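# Place the base on the conveyor, open side up

## Task

Put the base onto the conveyor belt so its open side faces upward, then release it.

## Robot and tools

Robot: two six-joint arms with parallel grippers, named left_arm and right_arm. left_arm is mounted on the +y side of the table. The names do not tell you which side of a camera image an arm appears on. Both arms are driven together by the same tool.

Scene frame: the origin sits on the table top midway between the arms. +x points out over the table, +z points up, and left_arm is toward +y. Arm roots are at left_arm (-0.009, +0.292, 0) m and right_arm (-0.043, -0.251, 0) m, each yawed slightly about z (quat_wxyz about (+0.998,0,0,+0.064) and (+0.997,0,0,+0.072)).

Gripper: the fingers point along the gripper's +z axis and close along its y axis. The reported hand point (end_effector_position) lies between the finger pads, roughly 1 cm short of the tips. A wrist camera mount near the gripper also takes up space.

execute_actions {"actions": [...], "pictures": bool}. The actions list holds nothing, one action, or one wait.
- Empty list: nothing is sent; you get the current state plus camera pictures.
- Action: {"rows": [[14 numbers], ...], "steps": n}. n runs 11 to 15 (default 15), and each step lasts 1/30 s. Rows play one per step, and the final row repeats to fill the rest. Every row is one flat list covering both arms: left_arm waist, shoulder, elbow, wrist pitch, wrist yaw, wrist roll, opening, then the same seven for right_arm. Always send all 14, even when one arm holds still.
- Joint numbers are absolute target angles in radians, the same values the Joint positions line prints, not offsets. Ranges per arm: waist -2.618 to 3.054, shoulder 0.000 to 3.142, elbow 0.000 to 3.142, wrist pitch -1.571 to 1.571, wrist yaw -1.571 to 1.571, wrist roll -2.094 to 2.094. The true ends may differ by up to 0.036 rad. A target more than 0.036 rad beyond an end, and farther out than the current angle, gets the whole call refused, and a refused call moves nothing. Targets past the true end are clipped, and you see "joint sent to its limit"; that line can refer to an earlier action.
- Opening is an absolute value from -1 (closed) to +1 (fully open, pad gap 0.094 m).
- Wait: {"steps": n}, n up to 300, with no rows. It sends nothing and returns once n steps have passed since the previous result.
- pictures: true adds camera images to a non-empty call.

Motion limits: each step, the commanded angle can lead the measured one by at most 0.202 (waist), 0.258 (shoulder), 0.238 (elbow), 0.573 (wrist pitch), 0.522 (wrist yaw and roll) rad. A target that would move the gripper more than 70 mm from where it is gets scaled back. Large moves therefore need several calls. The arms keep heading toward the last row while you think or wait, and stop once motion stalls or a step is HELD.

Timing: a result is captured 11 steps before its action finishes. Those remaining steps run afterward, and the next action begins only once they are done. The simulation does not pause between calls.

Result lines:
- State line "left_arm: … | right_arm: …": each gripper's position (m) and quat_wxyz in the scene frame. It can be a little off, more so at long reach.
- Joint positions / Joint velocities: one block per arm, the six joints (rad, rad/s) and then the pad gap (m, m/s).
- grip_measured: measured finger opening on the same -1..1 scale as the command. Each gripper may be off by about 1 mm.
- Joint torques: total drive output per joint. It is noisy, offset, and affected by friction, so treat it as a hint only.
- "joint command not followed": a clearance check changed or blocked some joint targets; the rest of the row still ran. HELD marks steps on which your row was partly or wholly not sent.
- MOTOR HOT (75 °C and up) and OVER-TEMPERATURE FAULT: holding loads heats motors. At 90 °C the arm halts for 10 s. At 100 °C it goes limp and drops whatever it holds. Release or set loads down to let motors cool.

Gripping: between the extremes, the fingers move to the opening you command. To hold something, command about 0.03 below the current grip_measured for a firm grip, or less for a lighter one. Pad force tops out around 50–62 N and is weaker on very thin parts. Expect occasional brief tugs on a held part or pushes on loose objects, so grip securely.

zoom_image {"camera", "region": [x0,y0,x1,y1]}: magnifies part of a camera's latest image, given in pixels from the top-left corner, with a region no larger than 504x504. Cameras, all 504x504: cam_head_left, cam_head_right, cam_high, cam_low, cam_left_wrist, cam_right_wrist.

read_manual {"section": "licences"}: returns URDF licence text only.

finished_scene {"scene": number}: ends the current scene and grades it. It cannot be undone. Call it only after the base sits on the belt open side up and the gripper has let go.

Avoid: knocking or placing anything off the table, which fails the task; arms colliding or pressing on each other; drops, slips, slams and hard pushes. Prefer smooth, economical moves.

Each tool is called after "Call:" in YAML: its name, and indented under it one key for each argument.

## Session

Call:
execute_actions:
  actions: []

Scene clock: 0.00 s of 4480.00 s.
left_arm: end_effector_position=(+0.1493, +0.0211, +0.1341) grip_measured=+1.000 end_effector_quat_wxyz=(-0.070, +0.934, +0.121, +0.328) | right_arm: end_effector_position=(+0.5268, -0.3556, +0.3149) grip_measured=+1.000 end_effector_quat_wxyz=(+0.560, +0.417, +0.710, -0.093)
Joint positions: left_arm=[-1.535  1.773  1.392 -1.331 -0.672  1.427  0.094] | right_arm=[-0.14   2.008  1.976 -0.429  0.647  0.658  0.094]
Joint velocities: left_arm=[-0.012 -0.007 -0.017  0.037  0.037 -0.037  0.   ] | right_arm=[ 0.002  0.012  0.012 -0.066 -0.007 -0.022  0.   ]
Joint torques (N m, as the arm reports them, + toward a larger angle): no reading

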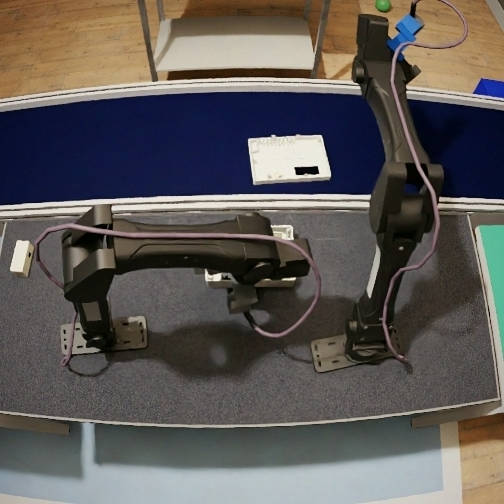

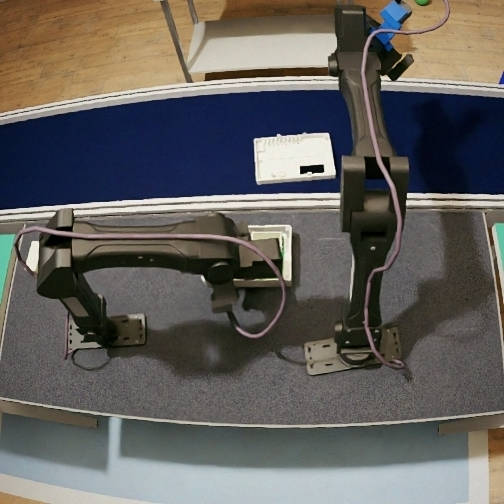

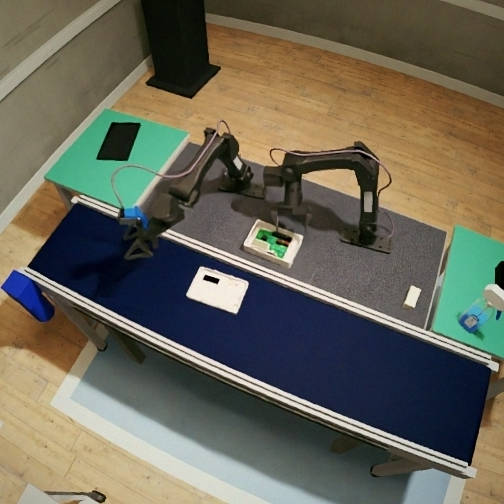

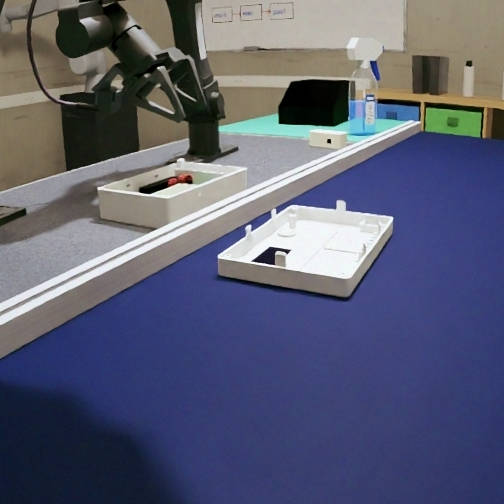

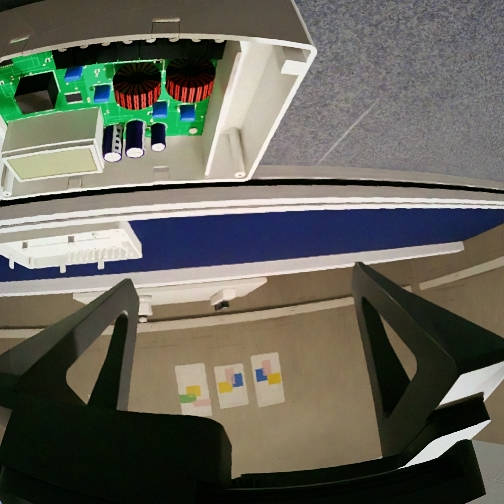

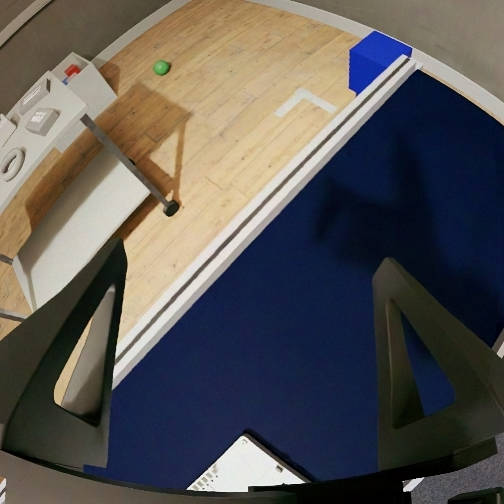

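Call:
zoom_image:
  camera: "cam_high"
  region: [180, 180, 340, 320]

Call:
zoom_image:
  camera: "cam_head_right"
  region: [180, 120, 360, 300]

Call:
zoom_image:
  camera: "cam_left_wrist"
  region: [0, 0, 330, 280]

Region (180, 180, 340, 320) of cam_high's 504x504 image, scaled by 3.150, with more detail than that image has; it fills the top 441 rows of this view, and the rest is white.

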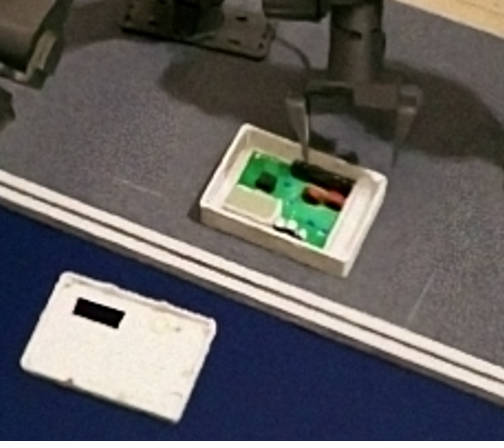

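Region (180, 120, 360, 300) of cam_head_right's 504x504 image, scaled by 2.800, with more detail than that image has.

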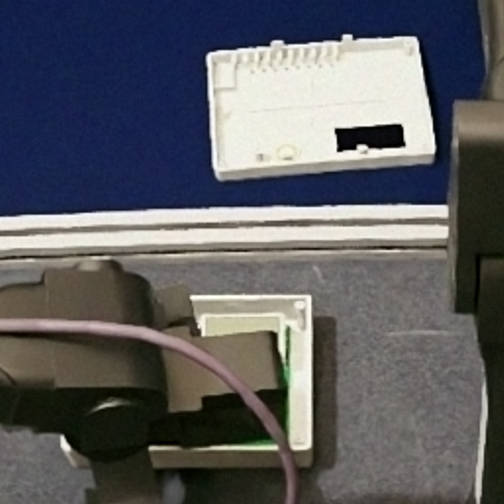

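Region (0, 0, 330, 280) of cam_left_wrist's 504x504 image, scaled by 1.527, with more detail than that image has; it fills the top 428 rows of this view, and the rest is white.

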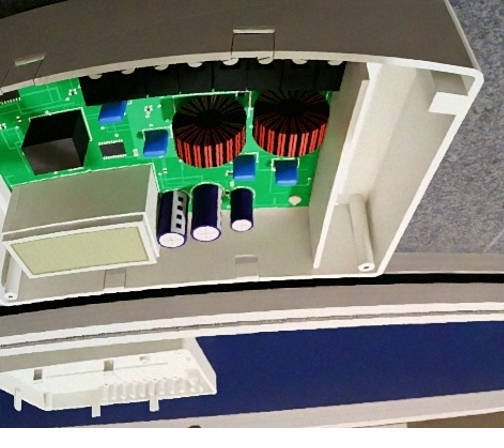

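Call:
execute_actions:
  actions:
    - {"rows": [ [-1.533,1.773,1.392,-1.331,-0.670,1.419,1,-0.14,2.008,1.976,-0.429,0.647,0.658,1], [-1.528,1.771,1.392,-1.331,-0.663,1.398,0.95,-0.14,2.008,1.976,-0.429,0.647,0.658,1], [-1.520,1.769,1.392,-1.331,-0.653,1.363,0.9,-0.14,2.008,1.976,-0.429,0.647,0.658,1], [-1.509,1.767,1.392,-1.330,-0.639,1.316,0.85,-0.14,2.008,1.976,-0.429,0.647,0.658,1], [-1.495,1.763,1.392,-1.330,-0.622,1.257,0.8,-0.14,2.008,1.976,-0.429,0.647,0.658,1], [-1.479,1.760,1.392,-1.330,-0.602,1.189,0.75,-0.14,2.008,1.976,-0.429,0.647,0.658,1], [-1.460,1.755,1.392,-1.329,-0.579,1.111,0.7,-0.14,2.008,1.976,-0.429,0.647,0.658,1], [-1.440,1.750,1.392,-1.329,-0.554,1.025,0.65,-0.14,2.008,1.976,-0.429,0.647,0.658,1], [-1.418,1.745,1.392,-1.328,-0.527,0.932,0.6,-0.14,2.008,1.976,-0.429,0.647,0.658,1], [-1.395,1.740,1.391,-1.327,-0.498,0.832,0.55,-0.14,2.008,1.976,-0.429,0.647,0.658,1], [-1.370,1.734,1.391,-1.327,-0.467,0.728,0.5,-0.14,2.008,1.976,-0.429,0.647,0.658,1], [-1.345,1.728,1.391,-1.326,-0.435,0.620,0.45,-0.14,2.008,1.976,-0.429,0.647,0.658,1], [-1.318,1.721,1.391,-1.325,-0.403,0.508,0.4,-0.14,2.008,1.976,-0.429,0.647,0.658,1], [-1.291,1.715,1.391,-1.325,-0.370,0.395,0.35,-0.14,2.008,1.976,-0.429,0.647,0.658,1], [-1.265,1.709,1.391,-1.324,-0.336,0.281,0.3,-0.14,2.008,1.976,-0.429,0.647,0.658,1] ], "steps": 15}

Call:
execute_actions:
  actions:
    - {"rows": [ [-1.238,1.702,1.391,-1.323,-0.302,0.166,0.25,-0.14,2.008,1.976,-0.429,0.647,0.658,1], [-1.211,1.696,1.391,-1.323,-0.269,0.053,0.2,-0.14,2.008,1.976,-0.429,0.647,0.658,1], [-1.184,1.689,1.391,-1.322,-0.237,-0.059,0.15,-0.14,2.008,1.976,-0.429,0.647,0.658,1], [-1.159,1.683,1.391,-1.321,-0.205,-0.167,0.1,-0.14,2.008,1.976,-0.429,0.647,0.658,1], [-1.134,1.677,1.391,-1.321,-0.174,-0.271,0.05,-0.14,2.008,1.976,-0.429,0.647,0.658,1], [-1.111,1.672,1.390,-1.320,-0.145,-0.371,0,-0.14,2.008,1.976,-0.429,0.647,0.658,1], [-1.089,1.667,1.390,-1.319,-0.118,-0.464,-0.05,-0.14,2.008,1.976,-0.429,0.647,0.658,1], [-1.069,1.662,1.390,-1.319,-0.093,-0.550,-0.1,-0.14,2.008,1.976,-0.429,0.647,0.658,1], [-1.050,1.657,1.390,-1.318,-0.070,-0.628,-0.15,-0.14,2.008,1.976,-0.429,0.647,0.658,1], [-1.034,1.654,1.390,-1.318,-0.050,-0.696,-0.2,-0.14,2.008,1.976,-0.429,0.647,0.658,1], [-1.020,1.650,1.390,-1.318,-0.033,-0.755,-0.25,-0.14,2.008,1.976,-0.429,0.647,0.658,1], [-1.009,1.648,1.390,-1.317,-0.019,-0.802,-0.3,-0.14,2.008,1.976,-0.429,0.647,0.658,1], [-1.001,1.646,1.390,-1.317,-0.009,-0.837,-0.35,-0.14,2.008,1.976,-0.429,0.647,0.658,1], [-0.996,1.644,1.390,-1.317,-0.002,-0.858,-0.4,-0.14,2.008,1.976,-0.429,0.647,0.658,1], [-0.994,1.644,1.390,-1.317,0,-0.866,-0.4,-0.14,2.008,1.976,-0.429,0.647,0.658,1] ], "steps": 15}

Call:
execute_actions:
  actions:
    - {"steps": 25}
  pictures: true

Scene clock: 10.87 s of 4480.00 s.
left_arm: end_effector_position=(+0.1487, +0.0214, +0.1332) grip_measured=+0.874 end_effector_quat_wxyz=(-0.066, +0.934, +0.136, +0.325) | right_arm: end_effector_position=(+0.5268, -0.3556, +0.3149) grip_measured=+1.000 end_effector_quat_wxyz=(+0.560, +0.417, +0.710, -0.093)
Joint positions: left_arm=[-1.532  1.773  1.392 -1.331 -0.664  1.399  0.088] | right_arm=[-0.14   2.008  1.976 -0.429  0.647  0.658  0.094]
Joint velocities: left_arm=[ 0.061 -0.007  0.002 -0.037  0.11  -0.535 -0.046] | right_arm=[-0.022  0.007  0.017 -0.051  0.022  0.037  0.   ]
Joint torques (N m, as the arm reports them, + toward a larger angle): left_arm=[ 1.31 -7.69  5.56  0.04 -0.4  -0.07] | right_arm=[  0.04 -12.08   8.13   1.48   0.15   0.  ]
Steps of this call (steps 1 to 90: nothing new was sent; then 7.73 s passed at rest; steps 91 to 94: the first 4 steps of this action). Readings (joint positions):
91: left_arm=[-1.535 1.773 1.392 -1.331 -0.672 1.427] | right_arm=[-0.140 2.008 1.976 -0.429 0.647 0.658]
92: left_arm=[-1.535 1.773 1.392 -1.331 -0.671 1.424] | right_arm=[-0.140 2.008 1.976 -0.429 0.647 0.658]
94: the state above

Scene clock: 11.37 s of 4480.00 s.
left_arm: end_effector_position=(+0.1802, +0.0650, +0.1190) grip_measured=+0.124 end_effector_quat_wxyz=(+0.021, +0.635, +0.753, +0.173) | right_arm: end_effector_position=(+0.5268, -0.3556, +0.3149) grip_measured=+1.000 end_effector_quat_wxyz=(+0.560, +0.417, +0.710, -0.093)
Joint positions: left_arm=[-1.209  1.724  1.392 -1.331 -0.339  0.304  0.053] | right_arm=[-0.14   2.008  1.976 -0.429  0.647  0.658  0.094]
Joint velocities: left_arm=[ 0.755 -0.217  0.017 -0.037  0.872 -2.806 -0.045] | right_arm=[-0.002  0.002  0.007  0.022 -0.007 -0.066  0.   ]
Joint torques (N m, as the arm reports them, + toward a larger angle): left_arm=[ 0.31 -9.1   5.52  0.17 -0.21 -0.06] | right_arm=[  0.02 -12.06   8.14   1.48   0.16  -0.01]
Steps of this call (steps 1 to 11: the last 11 steps of your previous action; steps 12 to 15: the first 4 steps of this action). Readings (joint positions):
12: left_arm=[-1.290 1.747 1.392 -1.331 -0.429 0.600] | right_arm=[-0.140 2.008 1.976 -0.429 0.647 0.658]
13: left_arm=[-1.263 1.740 1.392 -1.331 -0.399 0.501] | right_arm=[-0.140 2.008 1.976 -0.429 0.647 0.658]
15: the state above

Scene clock: 12.20 s of 4480.00 s.
left_arm: end_effector_position=(+0.1783, +0.0725, +0.1231) grip_measured=-0.398 end_effector_quat_wxyz=(-0.011, +0.013, +1.000, +0.017) | right_arm: end_effector_position=(+0.5268, -0.3556, +0.3149) grip_measured=+1.000 end_effector_quat_wxyz=(+0.560, +0.417, +0.710, -0.093)
Joint positions: left_arm=[-0.999  1.671  1.392 -1.331 -0.006 -0.846  0.028] | right_arm=[-0.14   2.008  1.976 -0.429  0.647  0.658  0.094]
Joint velocities: left_arm=[-0.002 -0.007 -0.012  0.022  0.037 -0.11  -0.   ] | right_arm=[ 0.007 -0.007 -0.002  0.022 -0.051 -0.037  0.   ]
Joint torques (N m, as the arm reports them, + toward a larger angle): left_arm=[ 0.33 -8.65  5.55  0.28  0.05 -0.12] | right_arm=[  0.04 -12.08   8.14   1.48   0.16  -0.01]
Kept back: nothing.
Steps of this call (steps 1 to 11: the last 11 steps of your previous action; steps 12 to 25: the robot went on to your last target). Readings (joint positions):
1: left_arm=[-1.182 1.717 1.392 -1.331 -0.308 0.205] | right_arm=[-0.140 2.008 1.976 -0.429 0.647 0.658]
2: left_arm=[-1.157 1.710 1.392 -1.331 -0.278 0.107] | right_arm=[-0.140 2.008 1.976 -0.429 0.647 0.658]
4: left_arm=[-1.109 1.699 1.392 -1.331 -0.219 -0.090] | right_arm=[-0.140 2.008 1.976 -0.429 0.647 0.658]
8: left_arm=[-1.035 1.681 1.392 -1.331 -0.118 -0.457] | right_arm=[-0.140 2.008 1.976 -0.429 0.647 0.658]
25: the state above

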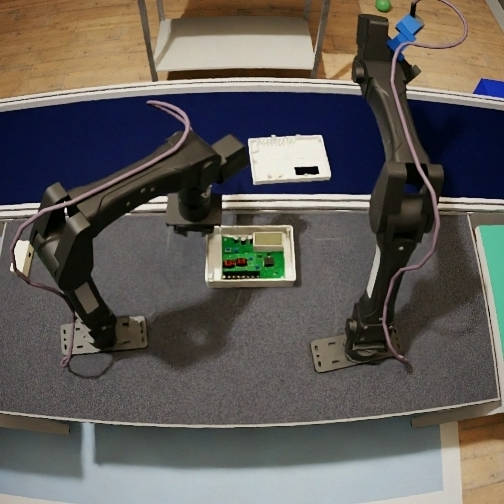

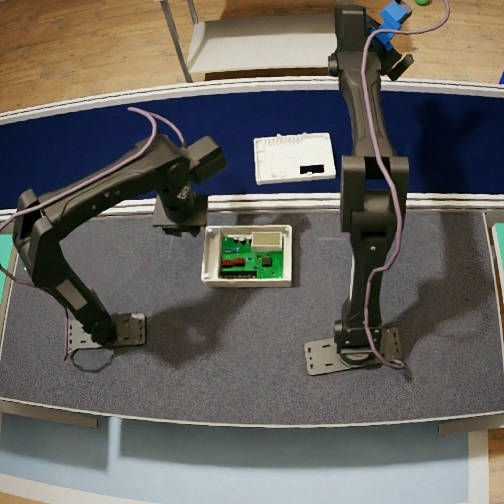

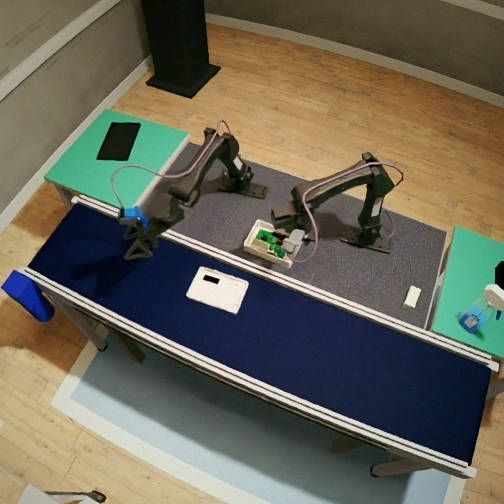

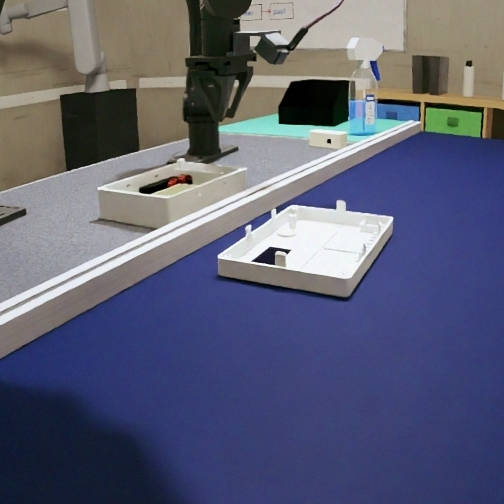

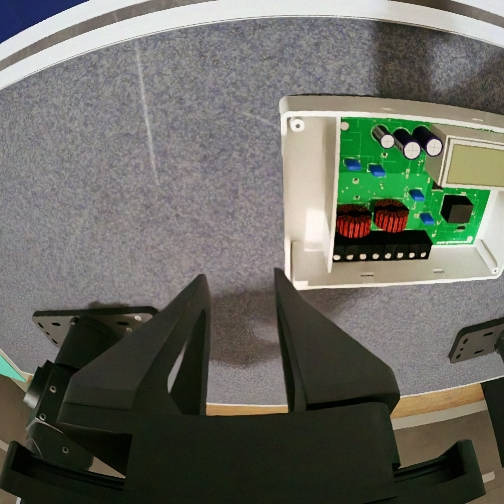

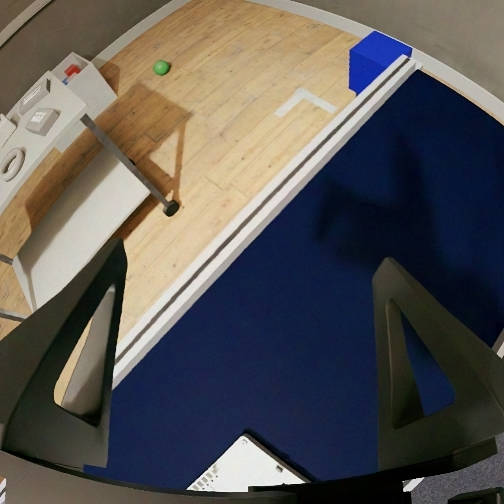

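Call:
zoom_image:
  camera: "cam_head_left"
  region: [150, 180, 310, 310]

Call:
zoom_image:
  camera: "cam_left_wrist"
  region: [190, 70, 504, 320]

Call:
zoom_image:
  camera: "cam_low"
  region: [70, 0, 330, 260]

Region (150, 180, 310, 310) of cam_head_left's 504x504 image, scaled by 3.150, with more detail than that image has; it fills the top 410 rows of this view, and the rest is white.

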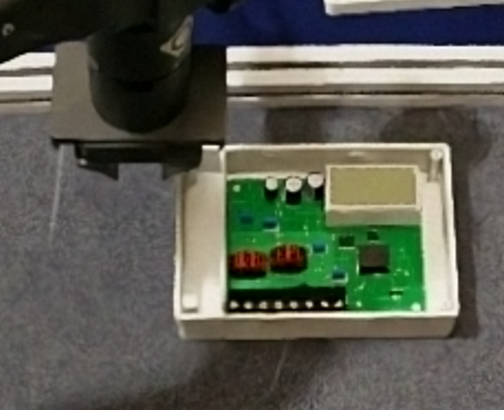

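Region (190, 70, 504, 320) of cam_left_wrist's 504x504 image, scaled by 1.605, with more detail than that image has; it fills the top 401 rows of this view, and the rest is white.

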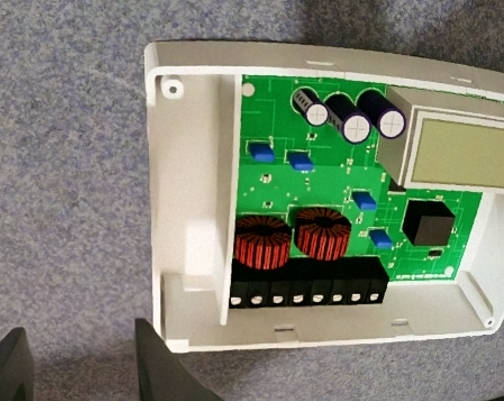

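Region (70, 0, 330, 260) of cam_low's 504x504 image, scaled by 1.938, with more detail than that image has.

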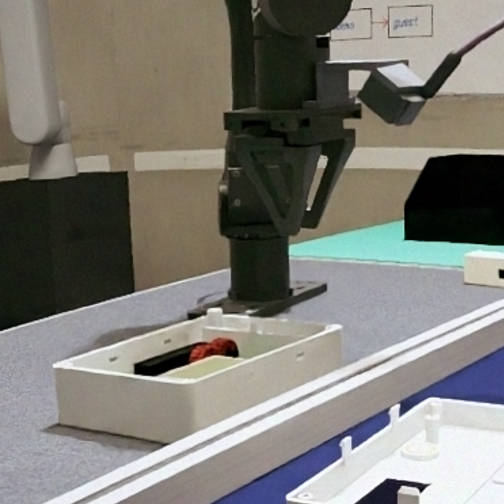

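Call:
execute_actions:
  actions:
    - {"rows": [ [-0.995,1.656,1.388,-1.314,0.005,-0.867,-0.41,-0.14,2.008,1.976,-0.429,0.647,0.658,1], [-0.997,1.658,1.383,-1.305,0.005,-0.870,-0.42,-0.14,2.008,1.976,-0.429,0.647,0.658,1], [-1.001,1.662,1.375,-1.292,0.005,-0.874,-0.43,-0.14,2.008,1.976,-0.429,0.647,0.658,1], [-1.005,1.667,1.365,-1.275,0.005,-0.880,-0.44,-0.14,2.008,1.976,-0.429,0.647,0.658,1], [-1.011,1.672,1.352,-1.256,0.005,-0.886,-0.45,-0.14,2.008,1.976,-0.429,0.647,0.658,1], [-1.017,1.679,1.339,-1.234,0.005,-0.894,-0.46,-0.14,2.008,1.976,-0.429,0.647,0.658,1], [-1.023,1.685,1.325,-1.210,0.005,-0.902,-0.47,-0.14,2.008,1.976,-0.429,0.647,0.658,1], [-1.029,1.692,1.310,-1.187,0.005,-0.909,-0.48,-0.14,2.008,1.976,-0.429,0.647,0.658,1], [-1.035,1.698,1.296,-1.163,0.005,-0.917,-0.49,-0.14,2.008,1.976,-0.429,0.647,0.658,1], [-1.041,1.705,1.283,-1.141,0.005,-0.925,-0.5,-0.14,2.008,1.976,-0.429,0.647,0.658,1], [-1.047,1.710,1.270,-1.122,0.005,-0.931,-0.51,-0.14,2.008,1.976,-0.429,0.647,0.658,1], [-1.051,1.715,1.260,-1.105,0.005,-0.937,-0.52,-0.14,2.008,1.976,-0.429,0.647,0.658,1], [-1.055,1.719,1.252,-1.092,0.005,-0.941,-0.53,-0.14,2.008,1.976,-0.429,0.647,0.658,1], [-1.057,1.721,1.247,-1.083,0.005,-0.944,-0.54,-0.14,2.008,1.976,-0.429,0.647,0.658,1], [-1.058,1.722,1.245,-1.080,0.005,-0.945,-0.55,-0.14,2.008,1.976,-0.429,0.647,0.658,1] ], "steps": 15}

Call:
execute_actions:
  actions:
    - {"steps": 22}
  pictures: true

Scene clock: 15.47 s of 4480.00 s.
left_arm: end_effector_position=(+0.1783, +0.0709, +0.1219) grip_measured=-0.434 end_effector_quat_wxyz=(-0.011, +0.006, +1.000, +0.013) | right_arm: end_effector_position=(+0.5268, -0.3556, +0.3149) grip_measured=+1.000 end_effector_quat_wxyz=(+0.560, +0.417, +0.710, -0.093)
Joint positions: left_arm=[-0.999  1.671  1.387 -1.322 -0.    -0.859  0.027] | right_arm=[-0.14   2.008  1.976 -0.429  0.647  0.658  0.094]
Joint velocities: left_arm=[ 0.012 -0.007 -0.139  0.154 -0.022 -0.081 -0.008] | right_arm=[ 0.012 -0.007 -0.007 -0.066  0.095 -0.037  0.   ]
Joint torques (N m, as the arm reports them, + toward a larger angle): left_arm=[-0.44 -6.81  4.6   0.32  0.03 -0.13] | right_arm=[  0.04 -12.09   8.13   1.48   0.15  -0.01]
Steps of this call (steps 1 to 30: the robot went on to your last target; steps 31 to 90: nothing new was sent; then 0.13 s passed at rest; steps 91 to 94: the first 4 steps of this action). Readings (joint positions):
91: left_arm=[-0.999 1.671 1.392 -1.331 -0.002 -0.855] | right_arm=[-0.140 2.008 1.976 -0.429 0.647 0.658]
92: left_arm=[-0.999 1.671 1.392 -1.331 -0.001 -0.856] | right_arm=[-0.140 2.008 1.976 -0.429 0.647 0.658]
94: the state above

Scene clock: 16.20 s of 4480.00 s.
left_arm: end_effector_position=(+0.1740, +0.0506, +0.0700) grip_measured=-0.548 end_effector_quat_wxyz=(-0.007, -0.005, +1.000, +0.005) | right_arm: end_effector_position=(+0.5268, -0.3556, +0.3149) grip_measured=+1.000 end_effector_quat_wxyz=(+0.560, +0.417, +0.710, -0.093)
Joint positions: left_arm=[-1.05   1.731  1.248 -1.104  0.004 -0.932  0.021] | right_arm=[-0.14   2.008  1.976 -0.429  0.647  0.658  0.094]
Joint velocities: left_arm=[ 0.012  0.007 -0.007 -0.022  0.037 -0.066  0.   ] | right_arm=[-0.007 -0.002  0.002 -0.095 -0.007 -0.037  0.   ]
Joint torques (N m, as the arm reports them, + toward a larger angle): left_arm=[-0.49 -7.67  5.27  0.38  0.01 -0.13] | right_arm=[  0.04 -12.08   8.11   1.48   0.16  -0.01]
Kept back: nothing.
Steps of this call (steps 1 to 11: the last 11 steps of your previous action; steps 12 to 22: the robot went on to your last target). Readings (joint positions):
1: left_arm=[-0.999 1.671 1.380 -1.313 0.000 -0.862] | right_arm=[-0.140 2.008 1.976 -0.429 0.647 0.658]
2: left_arm=[-0.999 1.671 1.370 -1.300 0.001 -0.866] | right_arm=[-0.140 2.008 1.976 -0.429 0.647 0.658]
4: left_arm=[-1.006 1.674 1.344 -1.273 0.001 -0.876] | right_arm=[-0.140 2.008 1.976 -0.429 0.647 0.658]
8: left_arm=[-1.032 1.702 1.288 -1.201 0.001 -0.900] | right_arm=[-0.140 2.008 1.976 -0.429 0.647 0.658]
22: the state above

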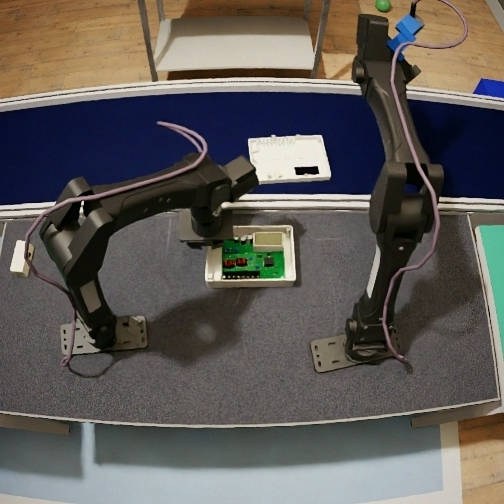

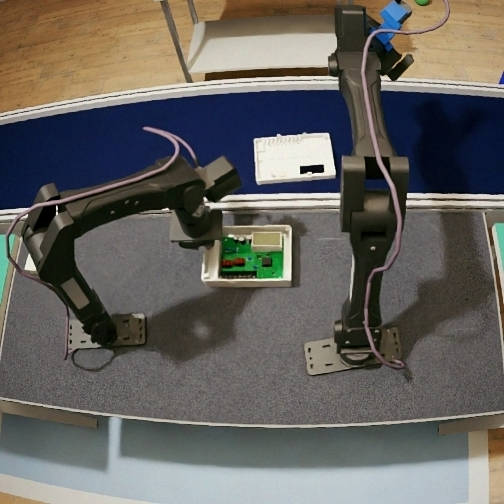

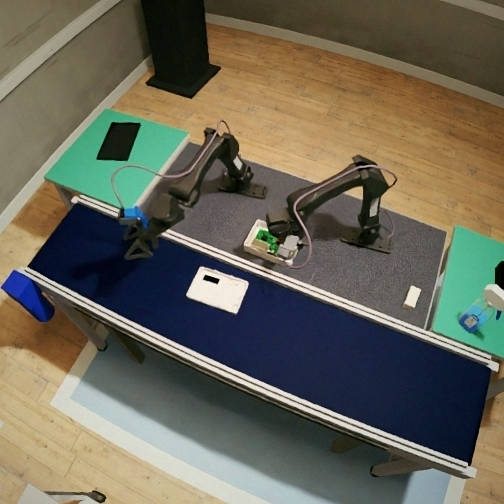

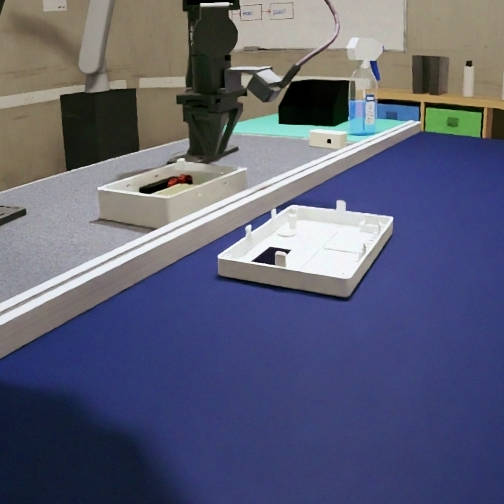

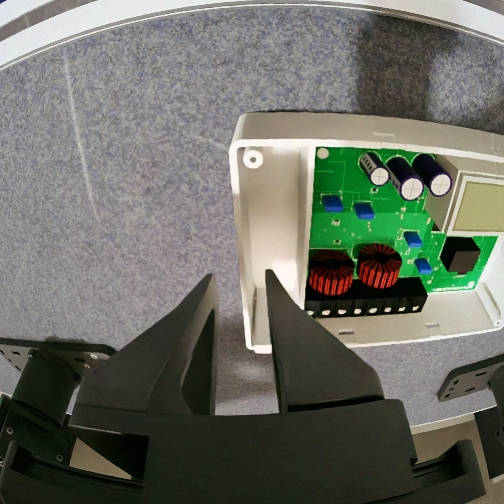

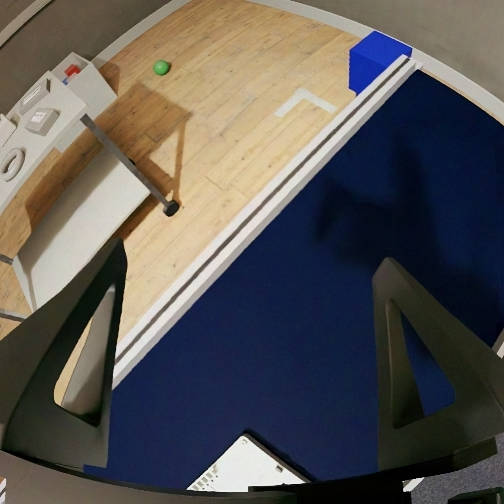

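Call:
zoom_image:
  camera: "cam_left_wrist"
  region: [150, 100, 410, 400]

Call:
zoom_image:
  camera: "cam_low"
  region: [90, 60, 290, 240]

Call:
execute_actions:
  actions:
    - {"steps": 1}

Region (150, 100, 410, 400) of cam_left_wrist's 504x504 image, scaled by 1.680, with more detail than that image has; it fills the left 437 columns of this view, and the rest is white.

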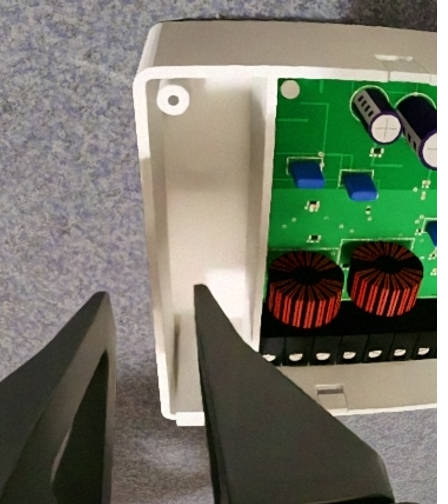

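Region (90, 60, 290, 240) of cam_low's 504x504 image, scaled by 2.520, with more detail than that image has; it fills the top 454 rows of this view, and the rest is white.

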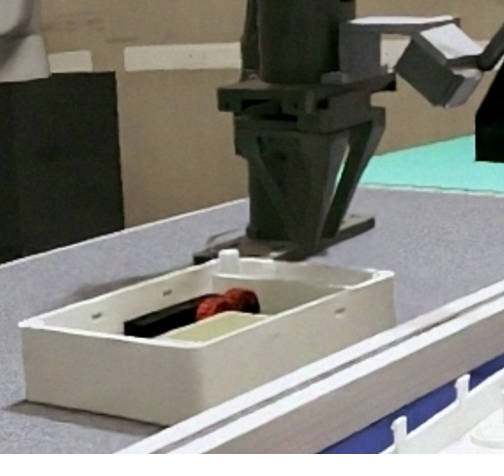

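Scene clock: 16.57 s of 4480.00 s.
left_arm: end_effector_position=(+0.1745, +0.0499, +0.0700) grip_measured=-0.548 end_effector_quat_wxyz=(-0.006, -0.006, +1.000, +0.004) | right_arm: end_effector_position=(+0.5268, -0.3556, +0.3149) grip_measured=+1.000 end_effector_quat_wxyz=(+0.560, +0.417, +0.710, -0.093)
Joint positions: left_arm=[-1.05   1.731  1.248 -1.1    0.004 -0.934  0.021] | right_arm=[-0.14   2.008  1.976 -0.429  0.647  0.658  0.094]
Joint velocities: left_arm=[-0.002  0.002  0.002 -0.022 -0.037 -0.007 -0.001] | right_arm=[-0.012 -0.007  0.007  0.11   0.007 -0.022  0.   ]
Joint torques (N m, as the arm reports them, + toward a larger angle): left_arm=[-0.55 -7.62  5.35  0.37  0.01 -0.12] | right_arm=[  0.05 -12.08   8.14   1.48   0.16  -0.01]
Kept back: nothing.
Steps of this call (steps 1 to 11: the robot went on to your last target). Readings (joint positions):
1: left_arm=[-1.050 1.731 1.248 -1.103 0.004 -0.933] | right_arm=[-0.140 2.008 1.976 -0.429 0.647 0.658]
2: left_arm=[-1.050 1.731 1.248 -1.102 0.004 -0.933] | right_arm=[-0.140 2.008 1.976 -0.429 0.647 0.658]
4: left_arm=[-1.050 1.731 1.248 -1.101 0.004 -0.934] | right_arm=[-0.140 2.008 1.976 -0.429 0.647 0.658]
8: left_arm=[-1.050 1.731 1.248 -1.100 0.004 -0.934] | right_arm=[-0.140 2.008 1.976 -0.429 0.647 0.658]
11: the state above

Call:
execute_actions:
  actions:
    - {"rows": [ [-1.058,1.722,1.245,-1.076,0.005,-0.945,-0.55,-0.14,2.008,1.976,-0.429,0.647,0.658,1], [-1.059,1.722,1.243,-1.072,0.005,-0.945,-0.55,-0.14,2.008,1.976,-0.429,0.647,0.658,1], [-1.059,1.722,1.241,-1.068,0.005,-0.946,-0.55,-0.14,2.008,1.976,-0.429,0.647,0.658,1], [-1.060,1.722,1.238,-1.063,0.005,-0.946,-0.55,-0.14,2.008,1.976,-0.429,0.647,0.658,1], [-1.061,1.722,1.234,-1.058,0.005,-0.947,-0.55,-0.14,2.008,1.976,-0.429,0.647,0.658,1], [-1.062,1.722,1.230,-1.052,0.005,-0.948,-0.55,-0.14,2.008,1.976,-0.429,0.647,0.658,1], [-1.064,1.722,1.225,-1.046,0.005,-0.949,-0.55,-0.14,2.008,1.976,-0.429,0.647,0.658,1], [-1.065,1.722,1.219,-1.039,0.005,-0.950,-0.55,-0.14,2.008,1.976,-0.429,0.647,0.658,1], [-1.067,1.722,1.213,-1.032,0.005,-0.951,-0.55,-0.14,2.008,1.976,-0.429,0.647,0.658,1], [-1.068,1.722,1.207,-1.024,0.005,-0.952,-0.55,-0.14,2.008,1.976,-0.429,0.647,0.658,1], [-1.070,1.722,1.200,-1.016,0.005,-0.953,-0.55,-0.14,2.008,1.976,-0.429,0.647,0.658,1], [-1.072,1.722,1.193,-1.008,0.005,-0.955,-0.55,-0.14,2.008,1.976,-0.429,0.647,0.658,1], [-1.074,1.722,1.186,-1.000,0.005,-0.956,-0.55,-0.14,2.008,1.976,-0.429,0.647,0.658,1], [-1.076,1.722,1.178,-0.993,0.005,-0.957,-0.55,-0.14,2.008,1.976,-0.429,0.647,0.658,1], [-1.078,1.722,1.171,-0.985,0.005,-0.959,-0.55,-0.14,2.008,1.976,-0.429,0.647,0.658,1] ], "steps": 15}

Call:
execute_actions:
  actions:
    - {"rows": [ [-1.080,1.722,1.164,-0.977,0.005,-0.960,-0.55,-0.14,2.008,1.976,-0.429,0.647,0.658,1], [-1.082,1.722,1.156,-0.969,0.005,-0.961,-0.55,-0.14,2.008,1.976,-0.429,0.647,0.658,1], [-1.084,1.722,1.149,-0.962,0.005,-0.962,-0.55,-0.14,2.008,1.976,-0.429,0.647,0.658,1], [-1.086,1.722,1.142,-0.955,0.005,-0.964,-0.55,-0.14,2.008,1.976,-0.429,0.647,0.658,1], [-1.088,1.722,1.135,-0.949,0.005,-0.965,-0.55,-0.14,2.008,1.976,-0.429,0.647,0.658,1], [-1.089,1.722,1.129,-0.943,0.005,-0.966,-0.55,-0.14,2.008,1.976,-0.429,0.647,0.658,1], [-1.091,1.722,1.123,-0.938,0.005,-0.967,-0.55,-0.14,2.008,1.976,-0.429,0.647,0.658,1], [-1.092,1.722,1.117,-0.933,0.005,-0.968,-0.55,-0.14,2.008,1.976,-0.429,0.647,0.658,1], [-1.094,1.722,1.112,-0.929,0.005,-0.969,-0.55,-0.14,2.008,1.976,-0.429,0.647,0.658,1], [-1.095,1.722,1.108,-0.925,0.005,-0.970,-0.55,-0.14,2.008,1.976,-0.429,0.647,0.658,1], [-1.096,1.722,1.104,-0.923,0.005,-0.971,-0.55,-0.14,2.008,1.976,-0.429,0.647,0.658,1], [-1.097,1.722,1.101,-0.922,0.005,-0.971,-0.55,-0.14,2.008,1.976,-0.429,0.647,0.658,1], [-1.097,1.722,1.099,-0.921,0.005,-0.972,-0.55,-0.14,2.008,1.976,-0.429,0.647,0.658,1], [-1.098,1.722,1.097,-0.921,0.005,-0.972,-0.55,-0.14,2.008,1.976,-0.429,0.647,0.658,1] ], "steps": 15}

Call:
execute_actions:
  actions:
    - {"steps": 20}
  pictures: true

Scene clock: 22.40 s of 4480.00 s.
left_arm: end_effector_position=(+0.1753, +0.0488, +0.0700) grip_measured=-0.548 end_effector_quat_wxyz=(-0.004, -0.006, +1.000, +0.002) | right_arm: end_effector_position=(+0.5268, -0.3556, +0.3149) grip_measured=+1.000 end_effector_quat_wxyz=(+0.560, +0.417, +0.710, -0.093)
Joint positions: left_arm=[-1.05   1.731  1.248 -1.095  0.004 -0.935  0.021] | right_arm=[-0.14   2.008  1.976 -0.429  0.647  0.658  0.094]
Joint velocities: left_arm=[ 0.012 -0.012 -0.022  0.051  0.007 -0.007  0.001] | right_arm=[-0.012 -0.012  0.007  0.037 -0.066  0.022  0.   ]
Joint torques (N m, as the arm reports them, + toward a larger angle): left_arm=[-0.66 -7.64  4.79  0.39  0.01 -0.13] | right_arm=[  0.03 -12.08   8.13   1.48   0.16  -0.01]
Steps of this call (steps 1 to 15: the robot went on to your last target; steps 16 to 90: nothing new was sent; then 2.70 s passed at rest; steps 91 to 94: the first 4 steps of this action). Readings (joint positions):
91: left_arm=[-1.050 1.731 1.248 -1.100 0.004 -0.934] | right_arm=[-0.140 2.008 1.976 -0.429 0.647 0.658]
92: left_arm=[-1.050 1.731 1.248 -1.099 0.004 -0.934] | right_arm=[-0.140 2.008 1.976 -0.429 0.647 0.658]
94: the state above

Scene clock: 22.90 s of 4480.00 s.
left_arm: end_effector_position=(+0.1667, +0.0490, +0.0491) grip_measured=-0.548 end_effector_quat_wxyz=(-0.003, -0.001, +1.000, +0.000) | right_arm: end_effector_position=(+0.5268, -0.3556, +0.3149) grip_measured=+1.000 end_effector_quat_wxyz=(+0.560, +0.417, +0.710, -0.093)
Joint positions: left_arm=[-1.073  1.731  1.161 -1.005  0.004 -0.948  0.021] | right_arm=[-0.14   2.008  1.976 -0.429  0.647  0.658  0.094]
Joint velocities: left_arm=[-0.051 -0.012 -0.208  0.227  0.154 -0.081 -0.   ] | right_arm=[-0.007 -0.017 -0.017 -0.007  0.007  0.007  0.   ]
Joint torques (N m, as the arm reports them, + toward a larger angle): left_arm=[-0.76 -7.56  4.91  0.35  0.03 -0.13] | right_arm=[  0.04 -12.08   8.13   1.48   0.16  -0.01]
Steps of this call (steps 1 to 11: the last 11 steps of your previous action; steps 12 to 15: the first 4 steps of this action). Readings (joint positions):
12: left_arm=[-1.067 1.731 1.184 -1.027 0.004 -0.945] | right_arm=[-0.140 2.008 1.976 -0.429 0.647 0.658]
13: left_arm=[-1.069 1.731 1.176 -1.020 0.004 -0.946] | right_arm=[-0.140 2.008 1.976 -0.429 0.647 0.658]
15: the state above

Scene clock: 23.57 s of 4480.00 s.
left_arm: end_effector_position=(+0.1611, +0.0491, +0.0358) grip_measured=-0.548 end_effector_quat_wxyz=(-0.001, -0.000, +1.000, -0.002) | right_arm: end_effector_position=(+0.5268, -0.3556, +0.3149) grip_measured=+1.000 end_effector_quat_wxyz=(+0.560, +0.417, +0.710, -0.093)
Joint positions: left_arm=[-1.088  1.731  1.105 -0.942  0.004 -0.961  0.021] | right_arm=[-0.14   2.008  1.976 -0.429  0.647  0.658  0.094]
Joint velocities: left_arm=[-0.007  0.002 -0.027 -0.007  0.007 -0.022  0.001] | right_arm=[-0.007 -0.007  0.022 -0.051 -0.066 -0.125  0.   ]
Joint torques (N m, as the arm reports them, + toward a larger angle): left_arm=[-0.72 -7.48  4.75  0.36  0.01 -0.12] | right_arm=[  0.03 -12.09   8.14   1.48   0.15  -0.01]
Kept back: nothing.
Steps of this call (steps 1 to 11: the last 11 steps of your previous action; steps 12 to 20: the robot went on to your last target). Readings (joint positions):
1: left_arm=[-1.075 1.731 1.155 -0.998 0.004 -0.949] | right_arm=[-0.140 2.008 1.976 -0.429 0.647 0.658]
2: left_arm=[-1.077 1.731 1.148 -0.991 0.004 -0.950] | right_arm=[-0.140 2.008 1.976 -0.429 0.647 0.658]
4: left_arm=[-1.080 1.731 1.135 -0.979 0.004 -0.953] | right_arm=[-0.140 2.008 1.976 -0.429 0.647 0.658]
8: left_arm=[-1.085 1.731 1.115 -0.959 0.004 -0.957] | right_arm=[-0.140 2.008 1.976 -0.429 0.647 0.658]
20: the state above

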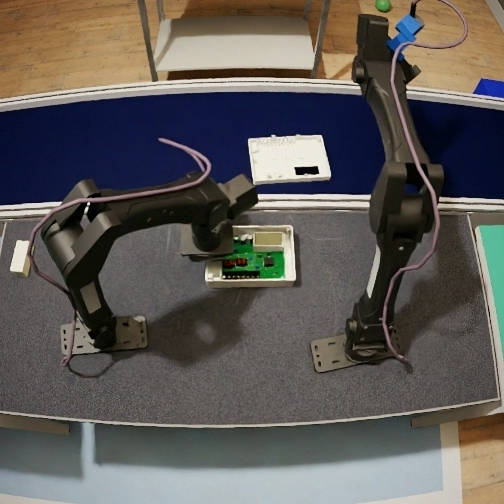

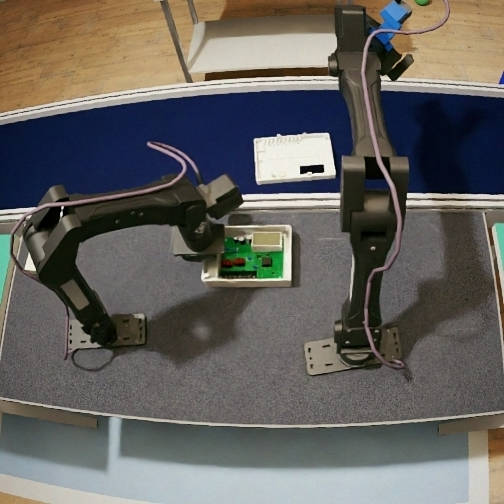

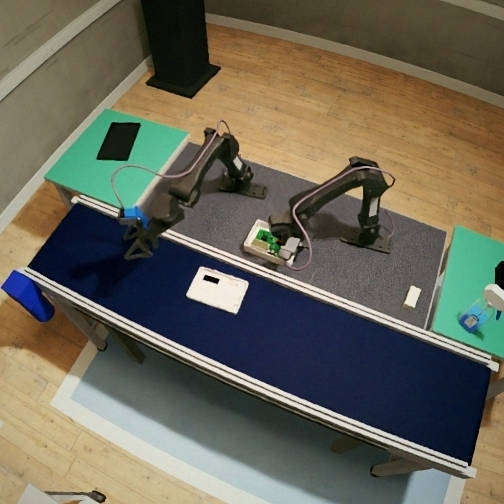

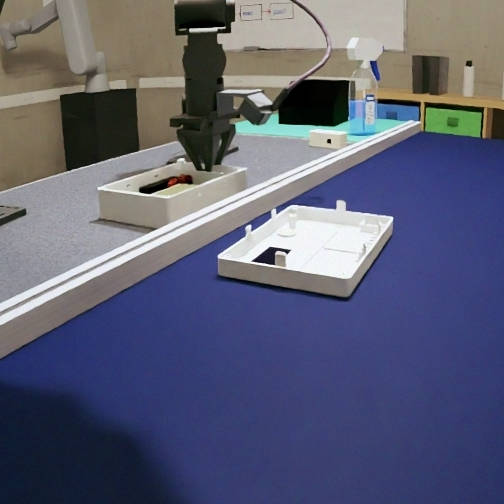

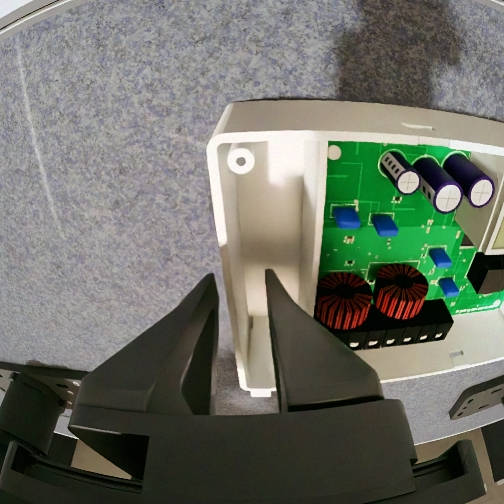

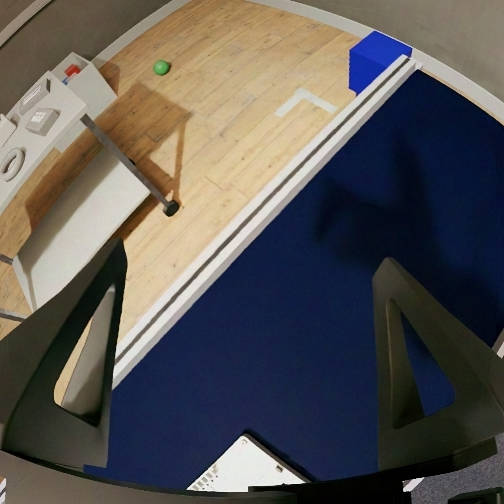

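Call:
zoom_image:
  camera: "cam_left_wrist"
  region: [130, 120, 390, 420]

Call:
zoom_image:
  camera: "cam_low"
  region: [130, 90, 280, 220]

Call:
zoom_image:
  camera: "cam_high"
  region: [230, 190, 330, 280]

Region (130, 120, 390, 420) of cam_left_wrist's 504x504 image, scaled by 1.680, with more detail than that image has; it fills the left 437 columns of this view, and the rest is white.

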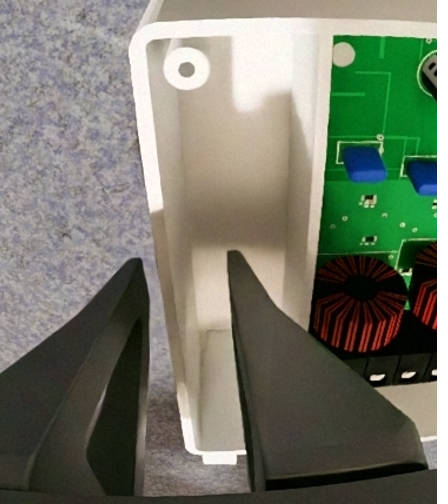

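Region (130, 90, 280, 220) of cam_low's 504x504 image, scaled by 3.360, with more detail than that image has; it fills the top 437 rows of this view, and the rest is white.

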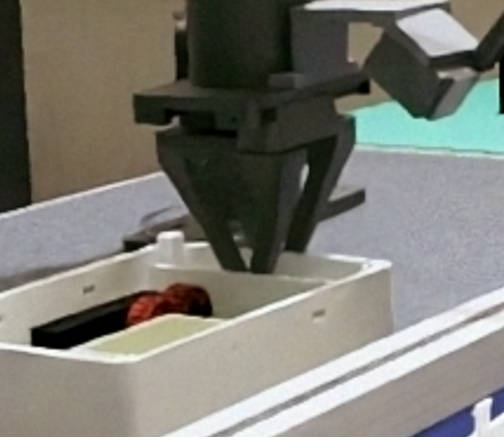

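Region (230, 190, 330, 280) of cam_high's 504x504 image, scaled by 5.040, with more detail than that image has; it fills the top 454 rows of this view, and the rest is white.

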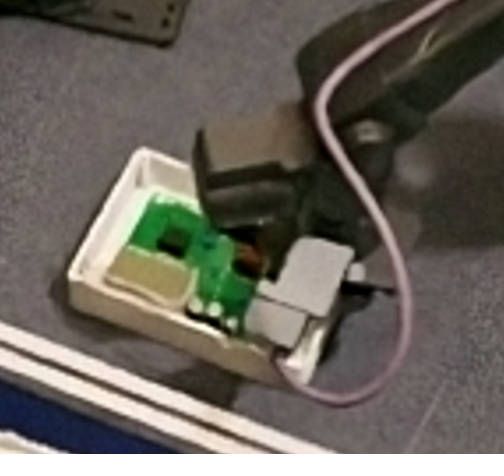

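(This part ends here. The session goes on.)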